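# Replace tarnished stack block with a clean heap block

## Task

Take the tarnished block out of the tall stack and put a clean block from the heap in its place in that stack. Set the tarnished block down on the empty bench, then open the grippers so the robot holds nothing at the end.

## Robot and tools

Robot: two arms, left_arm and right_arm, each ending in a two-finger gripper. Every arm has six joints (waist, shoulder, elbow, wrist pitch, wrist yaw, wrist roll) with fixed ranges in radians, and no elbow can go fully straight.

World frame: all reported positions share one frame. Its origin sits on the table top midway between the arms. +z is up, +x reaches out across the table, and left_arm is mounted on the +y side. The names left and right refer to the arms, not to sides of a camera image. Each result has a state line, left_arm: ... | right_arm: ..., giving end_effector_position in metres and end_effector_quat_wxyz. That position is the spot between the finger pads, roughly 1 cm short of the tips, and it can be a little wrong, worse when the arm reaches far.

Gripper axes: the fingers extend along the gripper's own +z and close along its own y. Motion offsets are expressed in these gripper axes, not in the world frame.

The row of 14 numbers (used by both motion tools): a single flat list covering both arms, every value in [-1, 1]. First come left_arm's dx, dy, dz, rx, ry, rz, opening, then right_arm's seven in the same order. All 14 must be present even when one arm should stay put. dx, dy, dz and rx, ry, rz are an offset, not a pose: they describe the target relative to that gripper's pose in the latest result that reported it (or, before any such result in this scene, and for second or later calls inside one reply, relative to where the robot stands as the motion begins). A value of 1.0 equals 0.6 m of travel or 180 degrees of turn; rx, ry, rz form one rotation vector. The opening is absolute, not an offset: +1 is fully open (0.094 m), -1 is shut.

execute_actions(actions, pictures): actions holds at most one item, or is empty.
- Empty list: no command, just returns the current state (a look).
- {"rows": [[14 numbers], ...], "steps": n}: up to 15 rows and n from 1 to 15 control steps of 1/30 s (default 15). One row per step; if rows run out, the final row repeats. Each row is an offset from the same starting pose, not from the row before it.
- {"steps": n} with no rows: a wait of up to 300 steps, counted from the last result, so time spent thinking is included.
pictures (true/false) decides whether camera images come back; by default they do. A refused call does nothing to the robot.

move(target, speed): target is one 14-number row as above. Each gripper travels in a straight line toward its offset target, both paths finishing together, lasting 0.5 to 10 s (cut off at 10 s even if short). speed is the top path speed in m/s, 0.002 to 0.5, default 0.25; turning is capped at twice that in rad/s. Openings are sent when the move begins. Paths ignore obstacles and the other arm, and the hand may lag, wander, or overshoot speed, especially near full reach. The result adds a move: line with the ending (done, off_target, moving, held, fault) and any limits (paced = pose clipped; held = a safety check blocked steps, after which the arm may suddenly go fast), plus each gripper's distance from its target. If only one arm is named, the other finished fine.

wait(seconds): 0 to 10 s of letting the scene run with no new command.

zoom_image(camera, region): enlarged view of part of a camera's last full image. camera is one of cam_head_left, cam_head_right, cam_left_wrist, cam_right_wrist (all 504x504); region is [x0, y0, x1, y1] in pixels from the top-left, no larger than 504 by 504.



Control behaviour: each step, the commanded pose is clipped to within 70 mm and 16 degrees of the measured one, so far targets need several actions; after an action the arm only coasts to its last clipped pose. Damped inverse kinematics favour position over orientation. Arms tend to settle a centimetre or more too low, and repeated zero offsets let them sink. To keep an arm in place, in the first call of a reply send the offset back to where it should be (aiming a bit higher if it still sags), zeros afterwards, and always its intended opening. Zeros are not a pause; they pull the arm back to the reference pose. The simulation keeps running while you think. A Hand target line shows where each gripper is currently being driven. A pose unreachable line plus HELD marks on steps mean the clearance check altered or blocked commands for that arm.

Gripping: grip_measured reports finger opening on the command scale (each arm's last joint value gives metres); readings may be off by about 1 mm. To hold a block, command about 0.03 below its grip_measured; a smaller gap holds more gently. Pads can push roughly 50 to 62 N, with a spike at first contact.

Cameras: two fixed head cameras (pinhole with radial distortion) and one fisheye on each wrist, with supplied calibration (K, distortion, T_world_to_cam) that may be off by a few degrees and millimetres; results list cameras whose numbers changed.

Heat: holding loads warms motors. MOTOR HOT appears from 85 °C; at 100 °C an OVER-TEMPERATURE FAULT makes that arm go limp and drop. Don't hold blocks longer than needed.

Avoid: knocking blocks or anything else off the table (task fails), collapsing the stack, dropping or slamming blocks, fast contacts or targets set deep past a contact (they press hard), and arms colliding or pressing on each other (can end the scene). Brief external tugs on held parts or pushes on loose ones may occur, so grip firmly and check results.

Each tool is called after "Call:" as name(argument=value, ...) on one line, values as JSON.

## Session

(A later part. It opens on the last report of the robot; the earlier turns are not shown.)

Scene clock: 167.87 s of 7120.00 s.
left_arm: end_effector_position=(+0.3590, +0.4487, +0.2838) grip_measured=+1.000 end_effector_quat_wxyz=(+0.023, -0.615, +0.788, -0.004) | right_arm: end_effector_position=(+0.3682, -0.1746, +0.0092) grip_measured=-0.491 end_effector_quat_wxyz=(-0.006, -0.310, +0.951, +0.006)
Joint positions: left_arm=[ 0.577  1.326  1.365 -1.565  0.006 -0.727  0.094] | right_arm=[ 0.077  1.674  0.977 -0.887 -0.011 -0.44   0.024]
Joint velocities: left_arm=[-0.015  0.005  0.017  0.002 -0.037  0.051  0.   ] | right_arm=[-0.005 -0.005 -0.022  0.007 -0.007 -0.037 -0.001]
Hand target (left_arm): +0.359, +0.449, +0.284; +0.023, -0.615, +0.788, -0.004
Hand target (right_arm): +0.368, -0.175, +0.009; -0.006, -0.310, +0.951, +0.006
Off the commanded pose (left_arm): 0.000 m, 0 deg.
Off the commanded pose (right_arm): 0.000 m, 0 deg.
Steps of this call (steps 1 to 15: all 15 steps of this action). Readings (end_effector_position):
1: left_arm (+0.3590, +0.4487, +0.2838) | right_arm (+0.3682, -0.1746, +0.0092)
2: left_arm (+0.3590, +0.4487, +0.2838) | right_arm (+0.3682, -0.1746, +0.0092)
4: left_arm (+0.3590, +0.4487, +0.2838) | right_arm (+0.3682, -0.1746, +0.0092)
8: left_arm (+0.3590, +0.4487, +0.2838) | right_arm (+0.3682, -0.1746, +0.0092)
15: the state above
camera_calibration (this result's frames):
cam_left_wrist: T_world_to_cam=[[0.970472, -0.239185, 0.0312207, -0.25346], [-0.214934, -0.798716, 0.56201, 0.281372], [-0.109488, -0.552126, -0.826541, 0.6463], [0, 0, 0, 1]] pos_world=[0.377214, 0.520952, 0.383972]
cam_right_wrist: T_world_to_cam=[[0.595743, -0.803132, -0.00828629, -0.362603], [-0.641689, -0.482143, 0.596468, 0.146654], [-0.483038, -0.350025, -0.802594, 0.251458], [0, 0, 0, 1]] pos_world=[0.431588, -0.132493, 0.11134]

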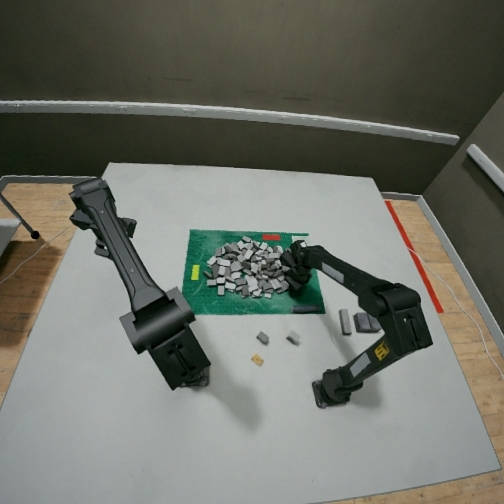

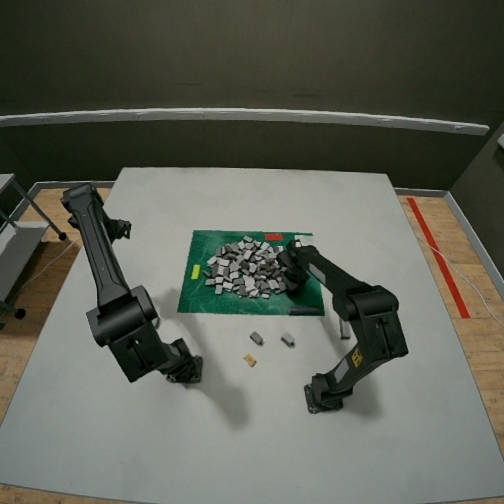

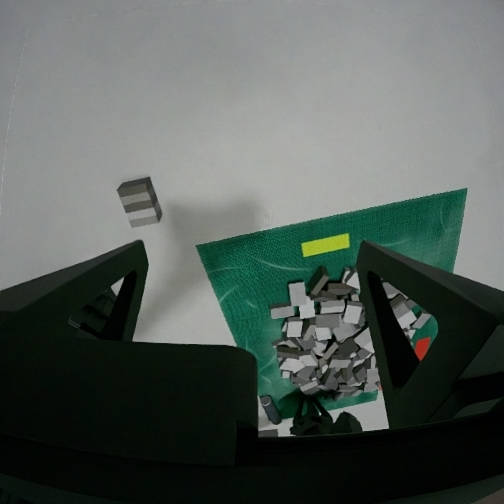

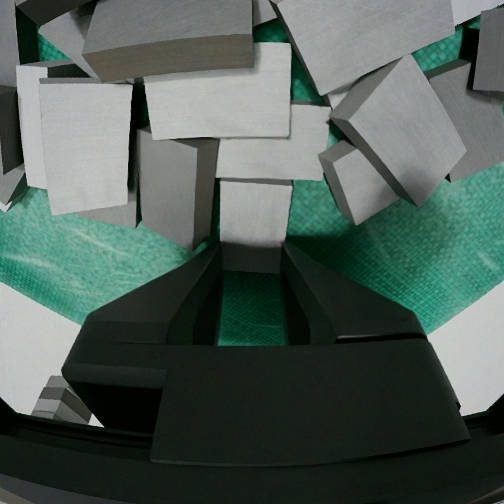

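Call:
move(target=[0,0,0,0,0,0,1,-0.025,-0.015,-0.16,0.008,-0.017,0,-0.53], speed=0.1)

Call:
move(target=[0,0,0,0,0,0,1,0.02,0.585,-0.03,0,-0.015,-0.062,-0.53])

Scene clock: 175.17 s of 7120.00 s.
left_arm: end_effector_position=(+0.3590, +0.4487, +0.2838) grip_measured=+1.000 end_effector_quat_wxyz=(+0.023, -0.615, +0.788, -0.004) | right_arm: end_effector_position=(+0.3655, -0.1751, +0.0758) grip_measured=-0.491 end_effector_quat_wxyz=(-0.009, -0.310, +0.951, +0.006)
Joint positions: left_arm=[ 0.577  1.326  1.365 -1.565  0.006 -0.727  0.094] | right_arm=[ 0.077  1.565  1.05  -1.076 -0.011 -0.44   0.024]
Joint velocities: left_arm=[-0.005  0.005  0.007 -0.007 -0.022 -0.022  0.   ] | right_arm=[-0.005 -0.005  0.002 -0.012 -0.022  0.022 -0.001]
Hand target (left_arm): +0.359, +0.449, +0.284; +0.023, -0.615, +0.788, -0.004
Hand target (right_arm): +0.387, -0.175, +0.105; +0.024, -0.309, +0.951, +0.002
Off the commanded pose (left_arm): 0.000 m, 0 deg.
Off the commanded pose (right_arm): 0.036 m, 4 deg.
After step 90, 2.93 s passed at rest.
move: off_target (right_arm)
camera_calibration (this result's frames):
cam_left_wrist: T_world_to_cam=[[0.970472, -0.239185, 0.0312207, -0.25346], [-0.214934, -0.798716, 0.56201, 0.281372], [-0.109488, -0.552126, -0.826541, 0.6463], [0, 0, 0, 1]] pos_world=[0.377214, 0.520952, 0.383972]
cam_right_wrist: T_world_to_cam=[[0.595682, -0.803144, -0.0110943, -0.360637], [-0.637876, -0.481408, 0.601133, 0.103358], [-0.488138, -0.351007, -0.799072, 0.304842], [0, 0, 0, 1]] pos_world=[0.429559, -0.132884, 0.177458]

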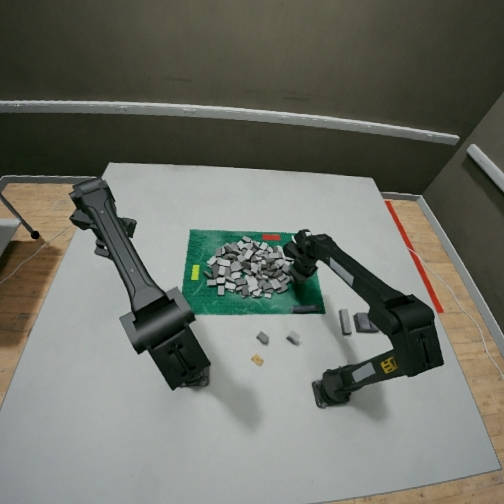

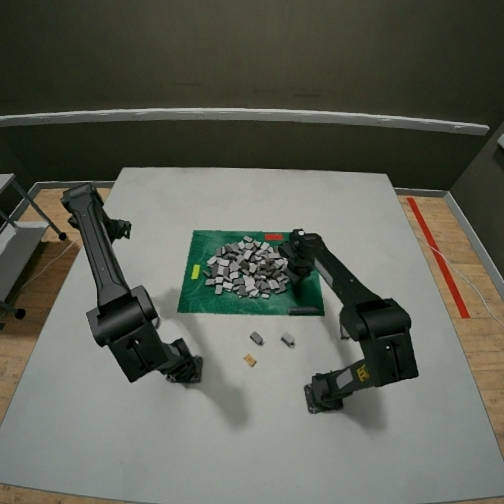

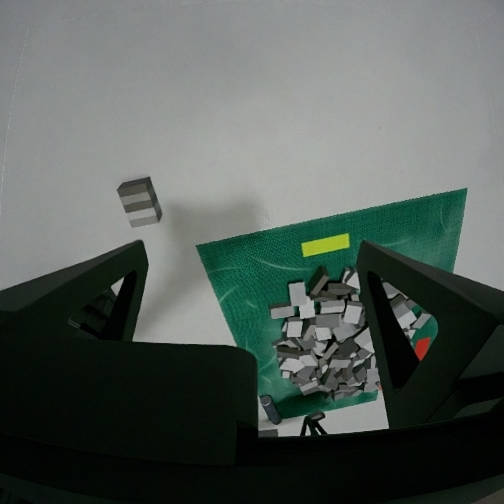

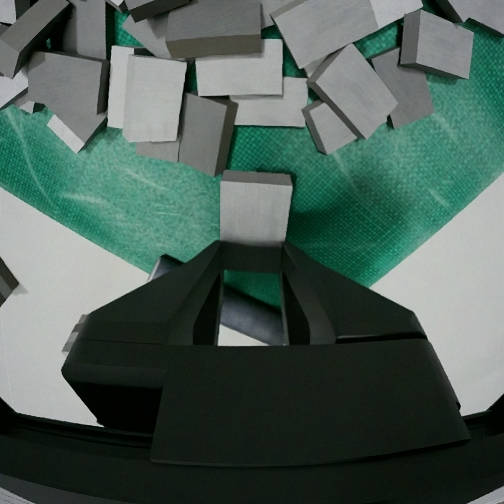

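Scene clock: 177.17 s of 7120.00 s.
left_arm: end_effector_position=(+0.3590, +0.4487, +0.2838) grip_measured=+1.000 end_effector_quat_wxyz=(+0.023, -0.615, +0.788, -0.004) | right_arm: end_effector_position=(+0.1345, +0.0773, +0.0863) grip_measured=-0.491 end_effector_quat_wxyz=(-0.001, -0.407, +0.913, -0.001)
Joint positions: left_arm=[ 0.577  1.326  1.365 -1.565  0.006 -0.727  0.094] | right_arm=[ 0.97   1.444  0.946 -1.076 -0.001  0.245  0.024]
Joint velocities: left_arm=[-0.015 -0.015 -0.017  0.002 -0.037  0.007  0.   ] | right_arm=[-0.015 -0.015 -0.017 -0.007  0.007 -0.022  0.   ]
Hand target (left_arm): +0.359, +0.449, +0.284; +0.023, -0.615, +0.788, -0.004
Hand target (right_arm): +0.148, +0.099, +0.104; +0.021, -0.400, +0.916, +0.014
Off the commanded pose (left_arm): 0.000 m, 0 deg.
Off the commanded pose (right_arm): 0.031 m, 3 deg.
move: off_target (right_arm)
camera_calibration (this result's frames):
cam_left_wrist: T_world_to_cam=[[0.970472, -0.239185, 0.0312207, -0.25346], [-0.214934, -0.798716, 0.56201, 0.281372], [-0.109488, -0.552126, -0.826541, 0.6463], [0, 0, 0, 1]] pos_world=[0.377214, 0.520952, 0.383972]
cam_right_wrist: T_world_to_cam=[[0.749012, -0.66252, 0.00697433, -0.0532301], [-0.536446, -0.600233, 0.59325, 0.0673409], [-0.388854, -0.448093, -0.804988, 0.28376], [0, 0, 0, 1]] pos_world=[0.186336, 0.132305, 0.188845]

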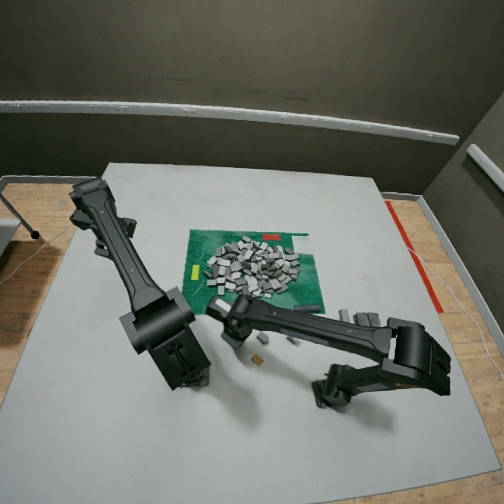

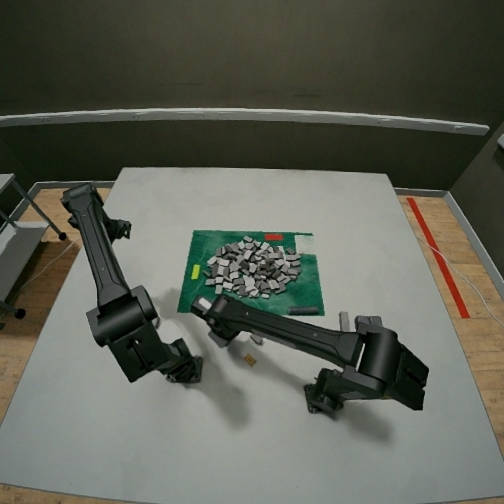

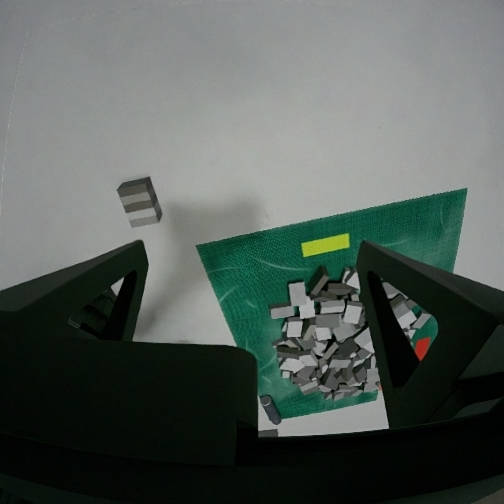

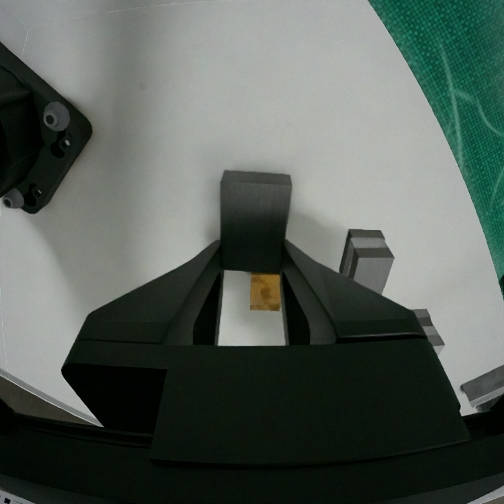

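Call:
move(target=[0,0,0,0,0,0,1,-0.022,0.002,0.125,0,0,0,-0.53], speed=0.1)

Call:
move(target=[0,0,0,0,0,0,1,-0.006,0,0.026,0,-0.004,0,-0.53], speed=0.025)

Scene clock: 182.47 s of 7120.00 s.
left_arm: end_effector_position=(+0.3590, +0.4487, +0.2838) grip_measured=+1.000 end_effector_quat_wxyz=(+0.023, -0.615, +0.788, -0.004) | right_arm: end_effector_position=(+0.1385, +0.0848, +0.0129) grip_measured=-0.491 end_effector_quat_wxyz=(-0.007, -0.406, +0.914, -0.005)
Joint positions: left_arm=[ 0.577  1.326  1.365 -1.565  0.006 -0.727  0.094] | right_arm=[ 0.97   1.595  0.886 -0.878 -0.001  0.248  0.024]
Joint velocities: left_arm=[-0.015 -0.005  0.017  0.007 -0.007 -0.051  0.   ] | right_arm=[-0.024 -0.015 -0.002  0.022  0.066 -0.007 -0.002]
Hand target (left_arm): +0.359, +0.449, +0.284; +0.023, -0.615, +0.788, -0.004
Hand target (right_arm): +0.141, +0.087, +0.012; -0.001, -0.407, +0.913, -0.001
Off the commanded pose (left_arm): 0.000 m, 0 deg.
Off the commanded pose (right_arm): 0.005 m, 1 deg.
After step 90, 1.17 s passed at rest.
move: done
camera_calibration (this result's frames):
cam_left_wrist: T_world_to_cam=[[0.970472, -0.239185, 0.0312207, -0.25346], [-0.214934, -0.798716, 0.56201, 0.281372], [-0.109488, -0.552126, -0.826541, 0.6463], [0, 0, 0, 1]] pos_world=[0.377214, 0.520952, 0.383972]
cam_right_wrist: T_world_to_cam=[[0.747293, -0.664417, 0.0101536, -0.0503608], [-0.534311, -0.591734, 0.603624, 0.116436], [-0.39505, -0.456509, -0.797204, 0.230993], [0, 0, 0, 1]] pos_world=[0.191101, 0.140889, 0.114377]

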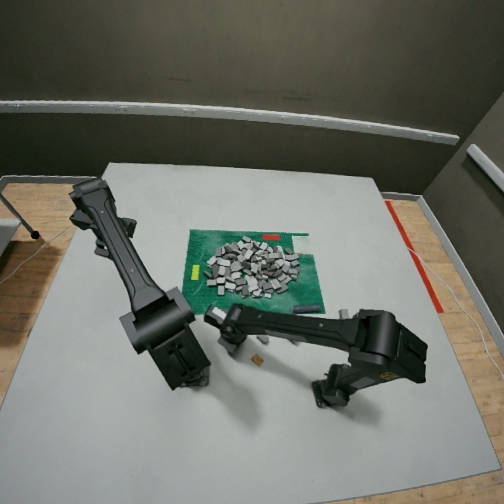

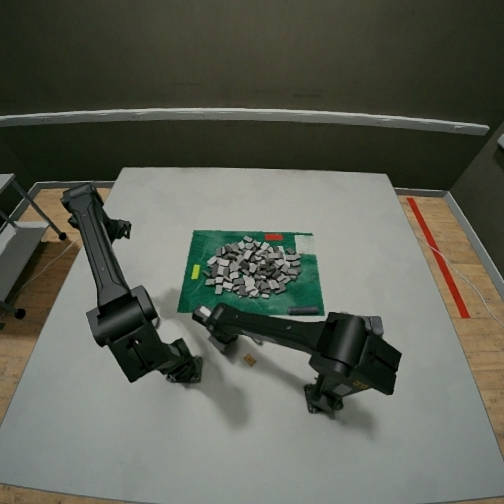

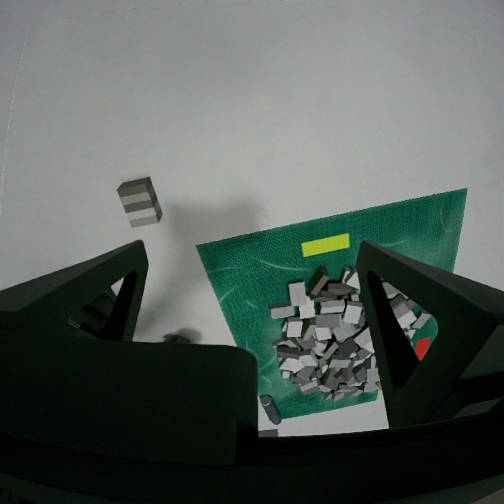

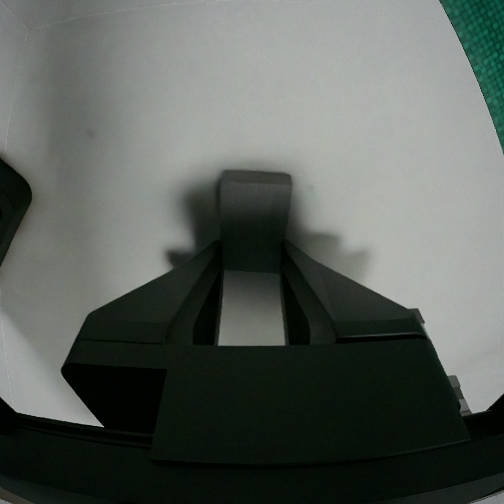

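Scene clock: 183.33 s of 7120.00 s.
left_arm: end_effector_position=(+0.3590, +0.4487, +0.2838) grip_measured=+1.000 end_effector_quat_wxyz=(+0.023, -0.615, +0.788, -0.004) | right_arm: end_effector_position=(+0.1409, +0.0894, +0.0087) grip_measured=-0.491 end_effector_quat_wxyz=(+0.002, -0.406, +0.914, +0.002)
Joint positions: left_arm=[ 0.577  1.326  1.365 -1.565  0.006 -0.727  0.094] | right_arm=[ 0.97   1.603  0.882 -0.844 -0.001  0.248  0.024]
Joint velocities: left_arm=[-0.005  0.005  0.017 -0.032  0.007 -0.007  0.   ] | right_arm=[ 0.005 -0.005 -0.012  0.022 -0.022 -0.051 -0.001]
Hand target (left_arm): +0.359, +0.449, +0.284; +0.023, -0.615, +0.788, -0.004
Hand target (right_arm): +0.140, +0.087, -0.002; -0.001, -0.406, +0.914, -0.002
Off the commanded pose (left_arm): 0.000 m, 0 deg.
Off the commanded pose (right_arm): 0.012 m, 1 deg.
move: off_target (right_arm)
camera_calibration (this result's frames):
cam_left_wrist: T_world_to_cam=[[0.970472, -0.239185, 0.0312207, -0.25346], [-0.214934, -0.798716, 0.56201, 0.281372], [-0.109488, -0.552126, -0.826541, 0.6463], [0, 0, 0, 1]] pos_world=[0.377214, 0.520952, 0.383972]
cam_right_wrist: T_world_to_cam=[[0.747217, -0.664561, 0.0050796, -0.0490134], [-0.540263, -0.602973, 0.586975, 0.124978], [-0.387017, -0.441342, -0.809589, 0.228343], [0, 0, 0, 1]] pos_world=[0.192517, 0.143563, 0.111754]

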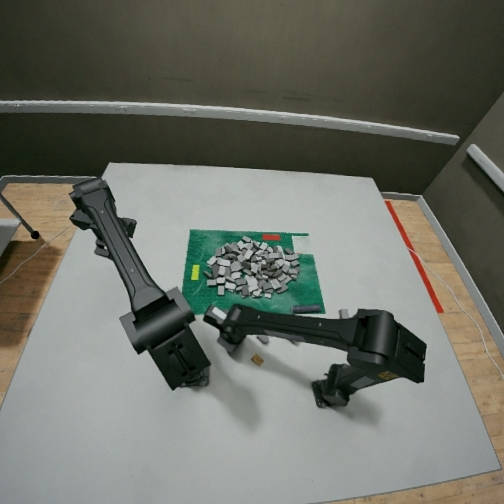

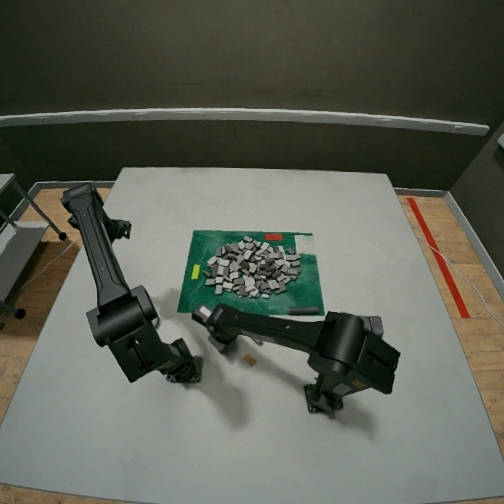

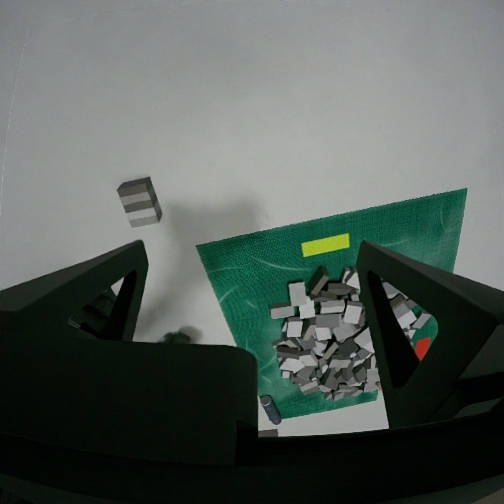

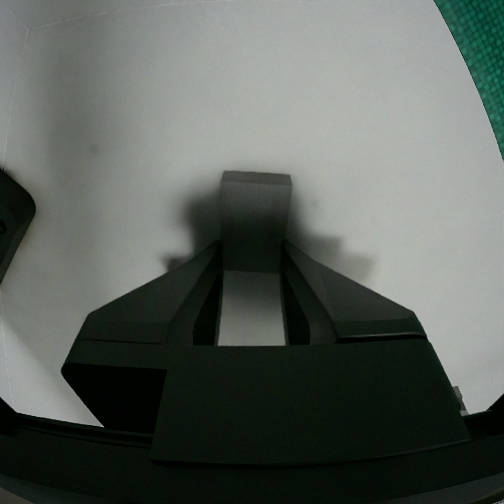

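Call:
execute_actions(actions=[{"rows":[[0,0,0,0,0,0,1,0,0,0,0,0,0,0.3]],"steps":12}], pictures=false)

Call:
move(target=[0,0,0,0,0,0,1,-0.035,0.004,-0.16,0,-0.017,0,0.4], speed=0.15)

Call:
move(target=[0,0,0,0,0,0,1,0.118,-0.132,-0.01,0,0,0.507,0.4], speed=0.4)

Scene clock: 189.03 s of 7120.00 s.
left_arm: end_effector_position=(+0.3590, +0.4487, +0.2838) grip_measured=+1.000 end_effector_quat_wxyz=(+0.023, -0.615, +0.788, -0.004) | right_arm: end_effector_position=(+0.1409, +0.0894, +0.0087) grip_measured=+0.298 end_effector_quat_wxyz=(+0.002, -0.406, +0.914, +0.002)
Joint positions: left_arm=[ 0.577  1.326  1.365 -1.565  0.006 -0.727  0.094] | right_arm=[ 0.97   1.603  0.882 -0.844 -0.001  0.248  0.061]
Joint velocities: left_arm=[-0.015  0.005 -0.012  0.007 -0.022 -0.037  0.   ] | right_arm=[-0.005 -0.005 -0.002 -0.002  0.022  0.051 -0.001]
Hand target (left_arm): +0.359, +0.449, +0.284; +0.023, -0.615, +0.788, -0.004
Hand target (right_arm): +0.141, +0.089, +0.009; +0.002, -0.406, +0.914, +0.002
Off the commanded pose (left_arm): 0.000 m, 0 deg.
Off the commanded pose (right_arm): 0.000 m, 0 deg.
Steps of this call (steps 1 to 90: nothing new was sent; then 2.30 s passed at rest; steps 91 to 102: all 12 steps of this action). Readings (end_effector_position):
91: left_arm (+0.3590, +0.4487, +0.2838) | right_arm (+0.1409, +0.0894, +0.0087)
92: left_arm (+0.3590, +0.4487, +0.2838) | right_arm (+0.1409, +0.0894, +0.0087)
94: left_arm (+0.3590, +0.4487, +0.2838) | right_arm (+0.1409, +0.0894, +0.0087)
98: left_arm (+0.3590, +0.4487, +0.2838) | right_arm (+0.1409, +0.0894, +0.0087)
102: the state above

Scene clock: 190.30 s of 7120.00 s.
left_arm: end_effector_position=(+0.3590, +0.4487, +0.2838) grip_measured=+1.000 end_effector_quat_wxyz=(+0.023, -0.615, +0.788, -0.004) | right_arm: end_effector_position=(+0.1439, +0.0920, +0.0826) grip_measured=+0.398 end_effector_quat_wxyz=(+0.007, -0.406, +0.914, +0.000)
Joint positions: left_arm=[ 0.577  1.326  1.365 -1.565  0.006 -0.727  0.094] | right_arm=[ 0.97   1.485  0.978 -1.054  0.008  0.248  0.066]
Joint velocities: left_arm=[ 0.015 -0.024  0.002 -0.002  0.007  0.022  0.   ] | right_arm=[-0.005 -0.005 -0.002 -0.002 -0.022  0.066  0.   ]
Hand target (left_arm): +0.359, +0.449, +0.284; +0.023, -0.615, +0.788, -0.004
Hand target (right_arm): +0.154, +0.106, +0.104; +0.026, -0.405, +0.914, +0.013
Off the commanded pose (left_arm): 0.000 m, 0 deg.
Off the commanded pose (right_arm): 0.028 m, 3 deg.
move: off_target (right_arm)
camera_calibration (this result's frames):
cam_left_wrist: T_world_to_cam=[[0.970472, -0.239185, 0.0312207, -0.25346], [-0.214934, -0.798716, 0.56201, 0.281372], [-0.109488, -0.552126, -0.826541, 0.6463], [0, 0, 0, 1]] pos_world=[0.377214, 0.520952, 0.383972]
cam_right_wrist: T_world_to_cam=[[0.747088, -0.664619, 0.0118713, -0.0504474], [-0.546197, -0.603597, 0.58081, 0.0862147], [-0.378852, -0.4404, -0.813953, 0.289574], [0, 0, 0, 1]] pos_world=[0.194485, 0.146039, 0.186224]

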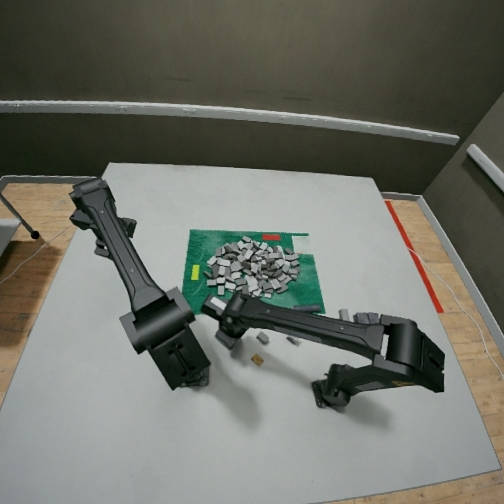

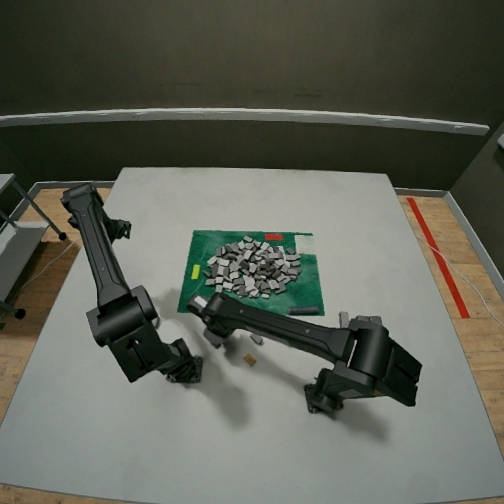

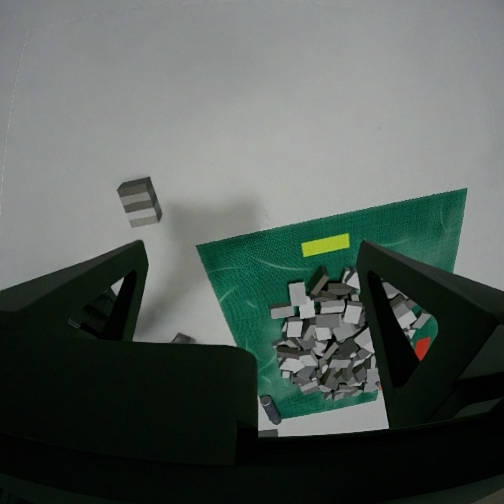

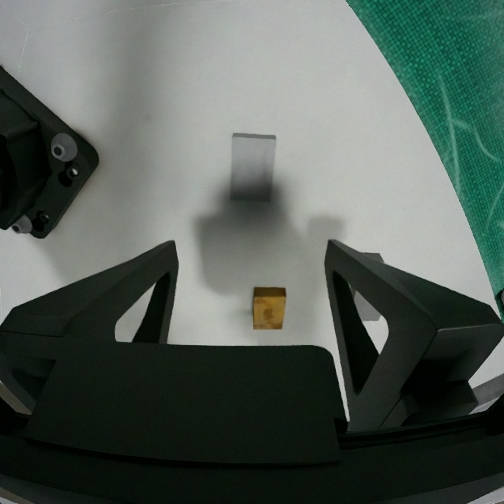

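Scene clock: 192.93 s of 7120.00 s.
left_arm: end_effector_position=(+0.3590, +0.4487, +0.2838) grip_measured=+1.000 end_effector_quat_wxyz=(+0.023, -0.615, +0.788, -0.004) | right_arm: end_effector_position=(+0.1572, -0.0082, +0.0842) grip_measured=+0.398 end_effector_quat_wxyz=(+0.005, +0.360, +0.933, +0.004)
Joint positions: left_arm=[ 0.577  1.326  1.365 -1.565  0.006 -0.727  0.094] | right_arm=[ 0.783  1.282  0.783 -1.061  0.006  1.634  0.066]
Joint velocities: left_arm=[-0.005 -0.015 -0.007 -0.007 -0.022 -0.007  0.   ] | right_arm=[-0.005  0.005 -0.017 -0.002 -0.022 -0.007  0.001]
Hand target (left_arm): +0.359, +0.449, +0.284; +0.023, -0.615, +0.788, -0.004
Hand target (right_arm): +0.156, -0.014, +0.088; +0.004, +0.369, +0.929, +0.004
Off the commanded pose (left_arm): 0.000 m, 0 deg.
Off the commanded pose (right_arm): 0.007 m, 1 deg.
move: done
camera_calibration (this result's frames):
cam_left_wrist: T_world_to_cam=[[0.970472, -0.239185, 0.0312207, -0.25346], [-0.214934, -0.798716, 0.56201, 0.281372], [-0.109488, -0.552126, -0.826541, 0.6463], [0, 0, 0, 1]] pos_world=[0.377214, 0.520952, 0.383972]
cam_right_wrist: T_world_to_cam=[[-0.666089, -0.745863, -0.00373148, 0.0957873], [-0.60577, 0.538047, 0.58613, 0.0503028], [-0.435165, 0.392675, -0.810209, 0.267215], [0, 0, 0, 1]] pos_world=[0.210557, -0.0605498, 0.187373]

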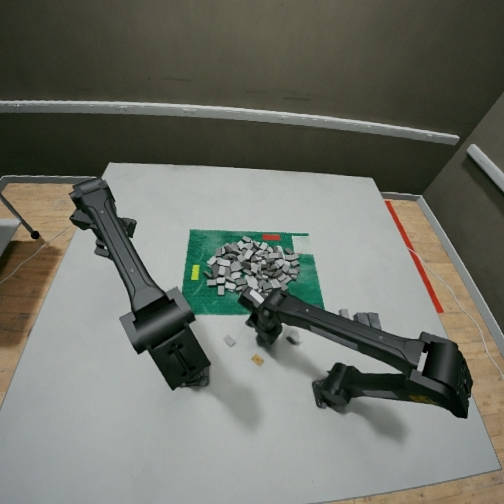

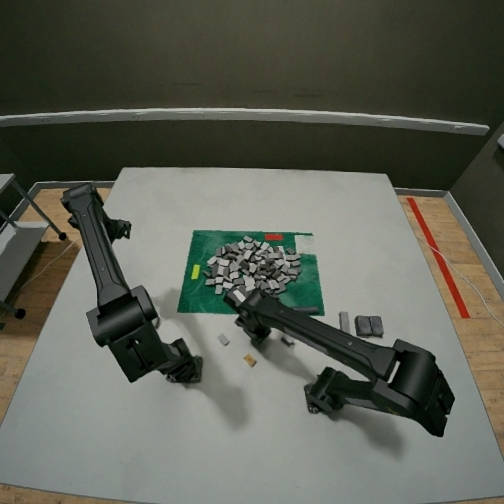

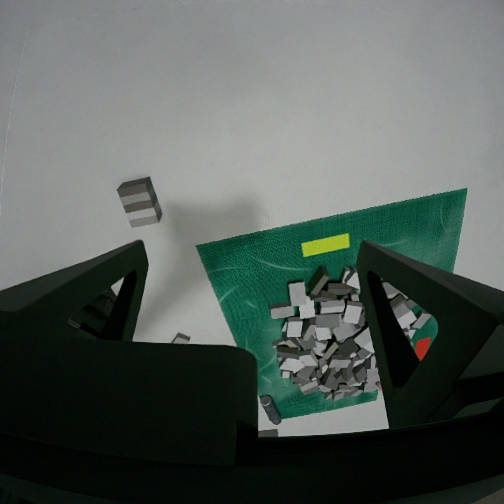

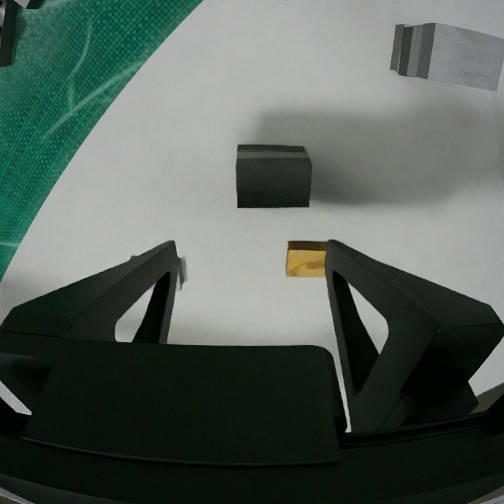

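Call:
move(target=[0,0,0,0,0,0,1,-0.002,-0.021,0.139,0,0,0.008,0.5], speed=0.07)

Scene clock: 196.70 s of 7120.00 s.
left_arm: end_effector_position=(+0.3590, +0.4487, +0.2838) grip_measured=+1.000 end_effector_quat_wxyz=(+0.023, -0.615, +0.788, -0.004) | right_arm: end_effector_position=(+0.1482, -0.0194, +0.0048) grip_measured=+0.498 end_effector_quat_wxyz=(+0.004, +0.368, +0.930, +0.002)
Joint positions: left_arm=[ 0.577  1.326  1.365 -1.565  0.006 -0.727  0.094] | right_arm=[ 0.783  1.404  0.639 -0.8    0.006  1.65   0.07 ]
Joint velocities: left_arm=[-0.005 -0.005 -0.002  0.007 -0.007 -0.007  0.   ] | right_arm=[ 0.015 -0.005 -0.012 -0.002  0.022 -0.037 -0.   ]
Hand target (left_arm): +0.359, +0.449, +0.284; +0.023, -0.615, +0.788, -0.004
Hand target (right_arm): +0.149, -0.019, +0.001; +0.004, +0.372, +0.928, +0.004
Off the commanded pose (left_arm): 0.000 m, 0 deg.
Off the commanded pose (right_arm): 0.005 m, 1 deg.
move: done
camera_calibration (this result's frames):
cam_left_wrist: T_world_to_cam=[[0.970472, -0.239185, 0.0312207, -0.25346], [-0.214934, -0.798716, 0.56201, 0.281372], [-0.109488, -0.552126, -0.826541, 0.6463], [0, 0, 0, 1]] pos_world=[0.377214, 0.520952, 0.383972]
cam_right_wrist: T_world_to_cam=[[-0.678518, -0.734584, 0.000740716, 0.0832339], [-0.59494, 0.550123, 0.586012, 0.096122], [-0.430883, 0.397179, -0.810302, 0.202781], [0, 0, 0, 1]] pos_world=[0.201037, -0.072277, 0.107923]

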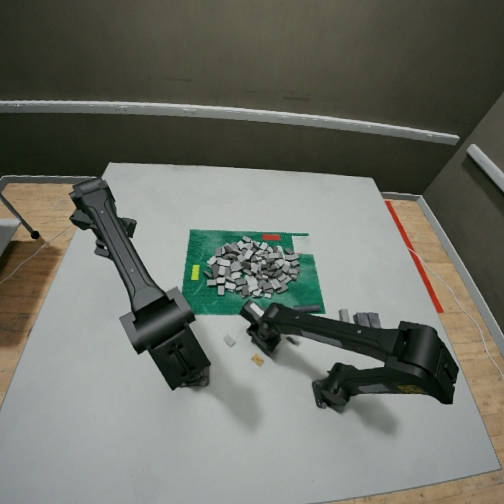

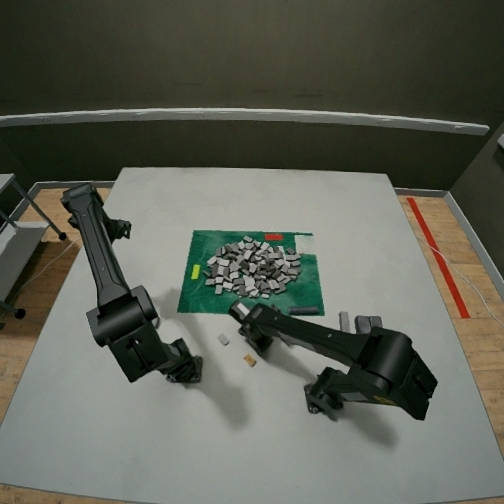

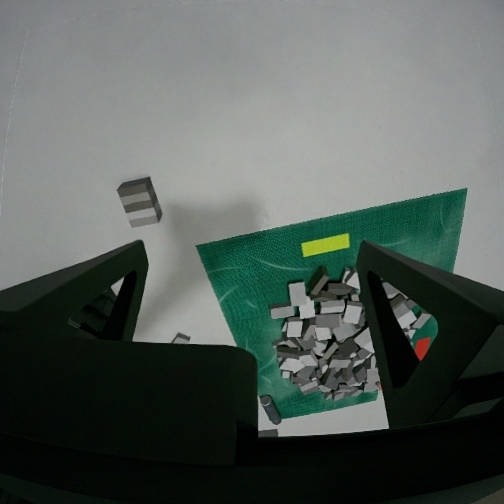

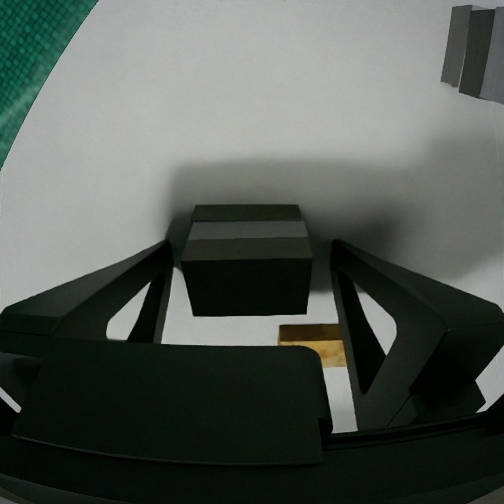

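Call:
execute_actions(actions=[{"rows":[[0,0,0,0,0,0,1,0,0,0,0,0,0,0.2],[0,0,0,0,0,0,1,0,0,0,0,0,0,0.1],[0,0,0,0,0,0,1,0,0,0,0,0,0,0.03],[0,0,0,0,0,0,1,0,0,0,0,0,0,-0.18]]}], pictures=false)

Call:
move(target=[0,0,0,0,0,0,1,-0.004,0.04,-0.11,-0.02,0,0,-0.18], speed=0.08)

Call:
move(target=[0,0,0,0,0,0,1,0.15,0.183,-0.04,-0.022,0.003,-0.006,-0.18], speed=0.12)

Scene clock: 204.33 s of 7120.00 s.
left_arm: end_effector_position=(+0.3590, +0.4487, +0.2838) grip_measured=+1.000 end_effector_quat_wxyz=(+0.023, -0.615, +0.788, -0.004) | right_arm: end_effector_position=(+0.1482, -0.0194, +0.0048) grip_measured=-0.151 end_effector_quat_wxyz=(+0.004, +0.368, +0.930, +0.002)
Joint positions: left_arm=[ 0.577  1.326  1.365 -1.565  0.006 -0.727  0.094] | right_arm=[ 0.783  1.404  0.639 -0.8    0.006  1.651  0.04 ]
Joint velocities: left_arm=[-0.005  0.005  0.017 -0.027 -0.037 -0.037  0.   ] | right_arm=[-0.015 -0.015  0.007 -0.017 -0.081  0.007  0.   ]
Hand target (left_arm): +0.359, +0.449, +0.284; +0.023, -0.615, +0.788, -0.004
Hand target (right_arm): +0.148, -0.019, +0.005; +0.004, +0.368, +0.930, +0.002
Off the commanded pose (left_arm): 0.000 m, 0 deg.
Off the commanded pose (right_arm): 0.000 m, 0 deg.
Steps of this call (steps 1 to 90: nothing new was sent; then 4.13 s passed at rest; steps 91 to 105: all 15 steps of this action). Readings (end_effector_position):
91: left_arm (+0.3590, +0.4487, +0.2838) | right_arm (+0.1482, -0.0194, +0.0048)
92: left_arm (+0.3590, +0.4487, +0.2838) | right_arm (+0.1482, -0.0194, +0.0048)
94: left_arm (+0.3590, +0.4487, +0.2838) | right_arm (+0.1482, -0.0194, +0.0048)
98: left_arm (+0.3590, +0.4487, +0.2838) | right_arm (+0.1482, -0.0194, +0.0048)
105: the state above

Scene clock: 205.80 s of 7120.00 s.
left_arm: end_effector_position=(+0.3590, +0.4487, +0.2838) grip_measured=+1.000 end_effector_quat_wxyz=(+0.023, -0.615, +0.788, -0.004) | right_arm: end_effector_position=(+0.1466, -0.0218, +0.0435) grip_measured=-0.151 end_effector_quat_wxyz=(+0.003, +0.367, +0.930, -0.002)
Joint positions: left_arm=[ 0.577  1.326  1.365 -1.565  0.006 -0.727  0.094] | right_arm=[ 0.782  1.314  0.685 -0.944  0.006  1.649  0.04 ]
Joint velocities: left_arm=[ 0.005 -0.005 -0.007 -0.012  0.051 -0.037  0.   ] | right_arm=[-0.015 -0.005 -0.012 -0.007  0.022 -0.022 -0.   ]
Hand target (left_arm): +0.359, +0.449, +0.284; +0.023, -0.615, +0.788, -0.004
Hand target (right_arm): +0.166, -0.004, +0.070; +0.015, +0.369, +0.929, +0.031
Off the commanded pose (left_arm): 0.000 m, 0 deg.
Off the commanded pose (right_arm): 0.038 m, 4 deg.
move: off_target (right_arm)
camera_calibration (this result's frames):
cam_left_wrist: T_world_to_cam=[[0.970472, -0.239185, 0.0312207, -0.25346], [-0.214934, -0.798716, 0.56201, 0.281372], [-0.109488, -0.552126, -0.826541, 0.6463], [0, 0, 0, 1]] pos_world=[0.377214, 0.520952, 0.383972]
cam_right_wrist: T_world_to_cam=[[-0.677657, -0.735335, 0.00798209, 0.0798445], [-0.592918, 0.552767, 0.585574, 0.0735336], [-0.435005, 0.392086, -0.81058, 0.234964], [0, 0, 0, 1]] pos_world=[0.199917, -0.0740604, 0.14676]

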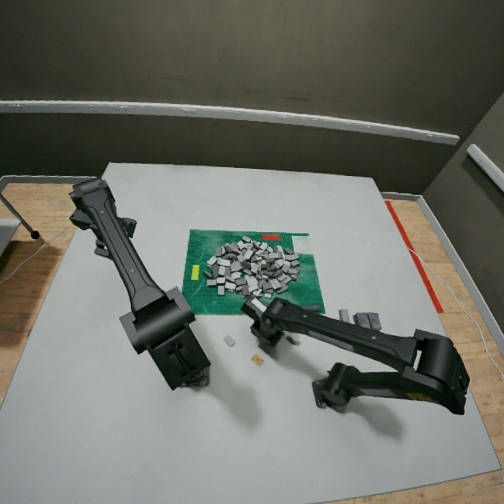

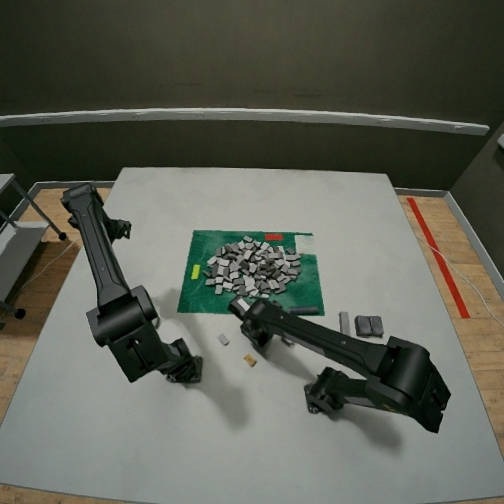

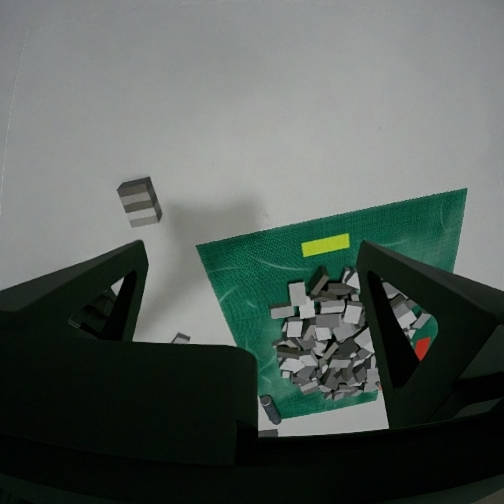

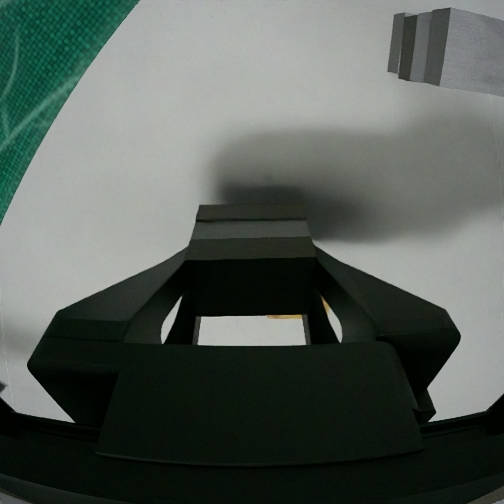

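Scene clock: 207.37 s of 7120.00 s.
left_arm: end_effector_position=(+0.3590, +0.4487, +0.2838) grip_measured=+1.000 end_effector_quat_wxyz=(+0.023, -0.615, +0.788, -0.004) | right_arm: end_effector_position=(+0.1452, +0.0964, +0.0478) grip_measured=-0.151 end_effector_quat_wxyz=(+0.006, +0.357, +0.934, +0.010)
Joint positions: left_arm=[ 0.577  1.326  1.365 -1.565  0.006 -0.727  0.094] | right_arm=[ 0.973  1.542  0.936 -0.944  0.01   1.818  0.04 ]
Joint velocities: left_arm=[-0.005 -0.005  0.002 -0.002 -0.037  0.007  0.   ] | right_arm=[ 0.005 -0.005  0.002 -0.002  0.007  0.022 -0.   ]
Hand target (left_arm): +0.359, +0.449, +0.284; +0.023, -0.615, +0.788, -0.004
Hand target (right_arm): +0.155, +0.119, +0.068; +0.011, +0.359, +0.933, +0.034
Off the commanded pose (left_arm): 0.000 m, 0 deg.
Off the commanded pose (right_arm): 0.032 m, 3 deg.
move: off_target (right_arm)
camera_calibration (this result's frames):
cam_left_wrist: T_world_to_cam=[[0.970472, -0.239185, 0.0312207, -0.25346], [-0.214934, -0.798716, 0.56201, 0.281372], [-0.109488, -0.552126, -0.826541, 0.6463], [0, 0, 0, 1]] pos_world=[0.377214, 0.520952, 0.383972]
cam_right_wrist: T_world_to_cam=[[-0.661472, -0.749784, -0.0167034, 0.166003], [-0.613758, 0.5284, 0.586595, 0.0101839], [-0.430993, 0.398268, -0.809708, 0.19026], [0, 0, 0, 1]] pos_world=[0.198058, 0.0433103, 0.150854]

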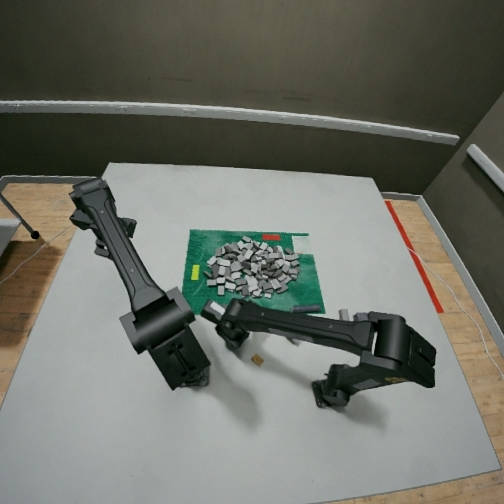

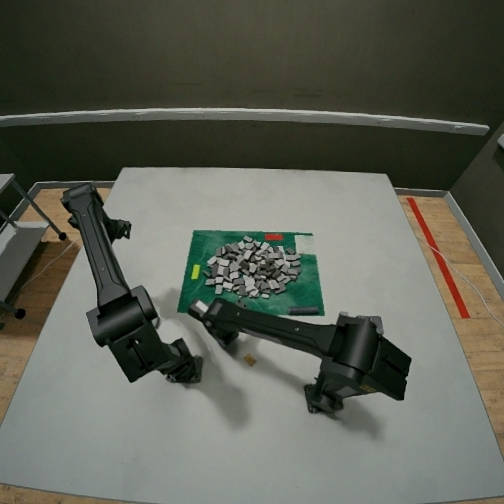

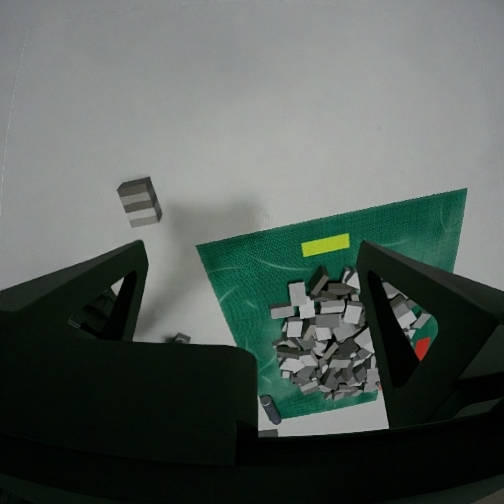

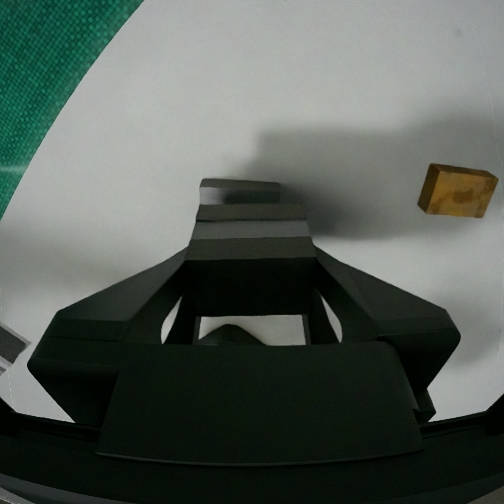

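Call:
move(target=[0,0,0,0,0,0,1,0.012,0.016,0.04,-0.003,0,0.02,-0.18], speed=0.04)

Scene clock: 212.43 s of 7120.00 s.
left_arm: end_effector_position=(+0.3590, +0.4487, +0.2838) grip_measured=+1.000 end_effector_quat_wxyz=(+0.023, -0.615, +0.788, -0.004) | right_arm: end_effector_position=(+0.1482, +0.1037, +0.0243) grip_measured=-0.151 end_effector_quat_wxyz=(+0.006, +0.387, +0.922, +0.007)
Joint positions: left_arm=[ 0.577  1.326  1.365 -1.565  0.006 -0.727  0.094] | right_arm=[ 0.975  1.604  0.936 -0.888  0.01   1.883  0.04 ]
Joint velocities: left_arm=[-0.005 -0.015 -0.012 -0.002 -0.007 -0.037  0.   ] | right_arm=[ 0.005  0.005 -0.007  0.002 -0.007 -0.022  0.   ]
Hand target (left_arm): +0.359, +0.449, +0.284; +0.023, -0.615, +0.788, -0.004
Hand target (right_arm): +0.146, +0.108, +0.024; +0.008, +0.386, +0.922, +0.015
Off the commanded pose (left_arm): 0.000 m, 0 deg.
Off the commanded pose (right_arm): 0.005 m, 1 deg.
After step 90, 1.00 s passed at rest.
move: done
camera_calibration (this result's frames):
cam_left_wrist: T_world_to_cam=[[0.970472, -0.239185, 0.0312207, -0.25346], [-0.214934, -0.798716, 0.56201, 0.281372], [-0.109488, -0.552126, -0.826541, 0.6463], [0, 0, 0, 1]] pos_world=[0.377214, 0.520952, 0.383972]
cam_right_wrist: T_world_to_cam=[[-0.707638, -0.706492, -0.0107932, 0.17529], [-0.576809, 0.568788, 0.58632, 0.0122888], [-0.408092, 0.421128, -0.810007, 0.163803], [0, 0, 0, 1]] pos_world=[0.197977, 0.047869, 0.127369]

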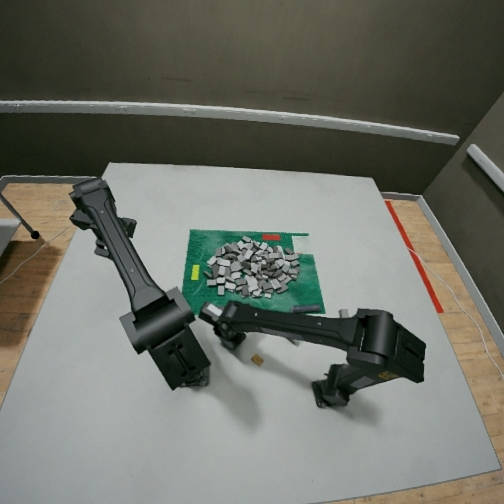

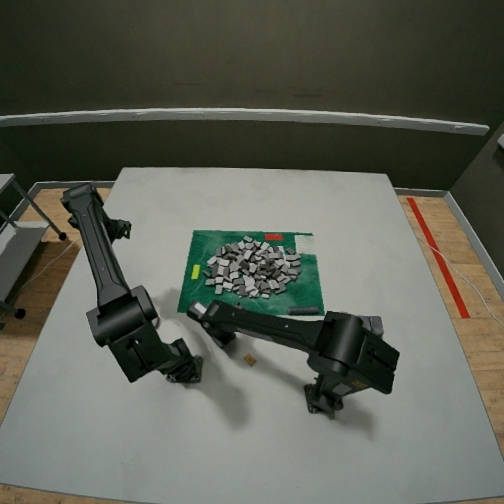

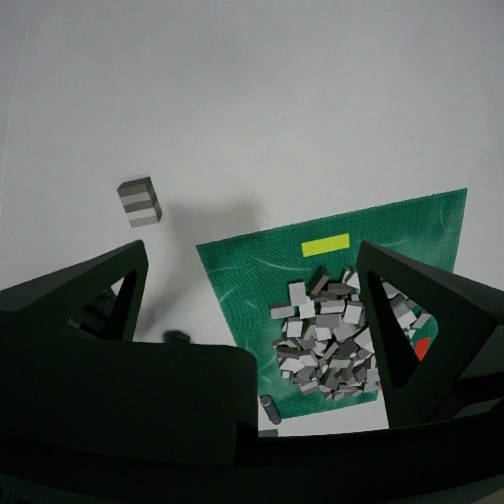

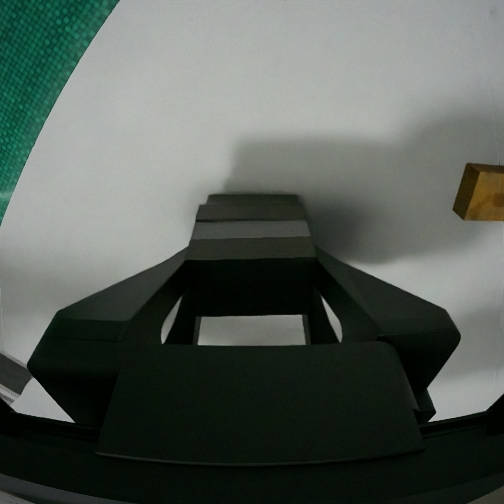

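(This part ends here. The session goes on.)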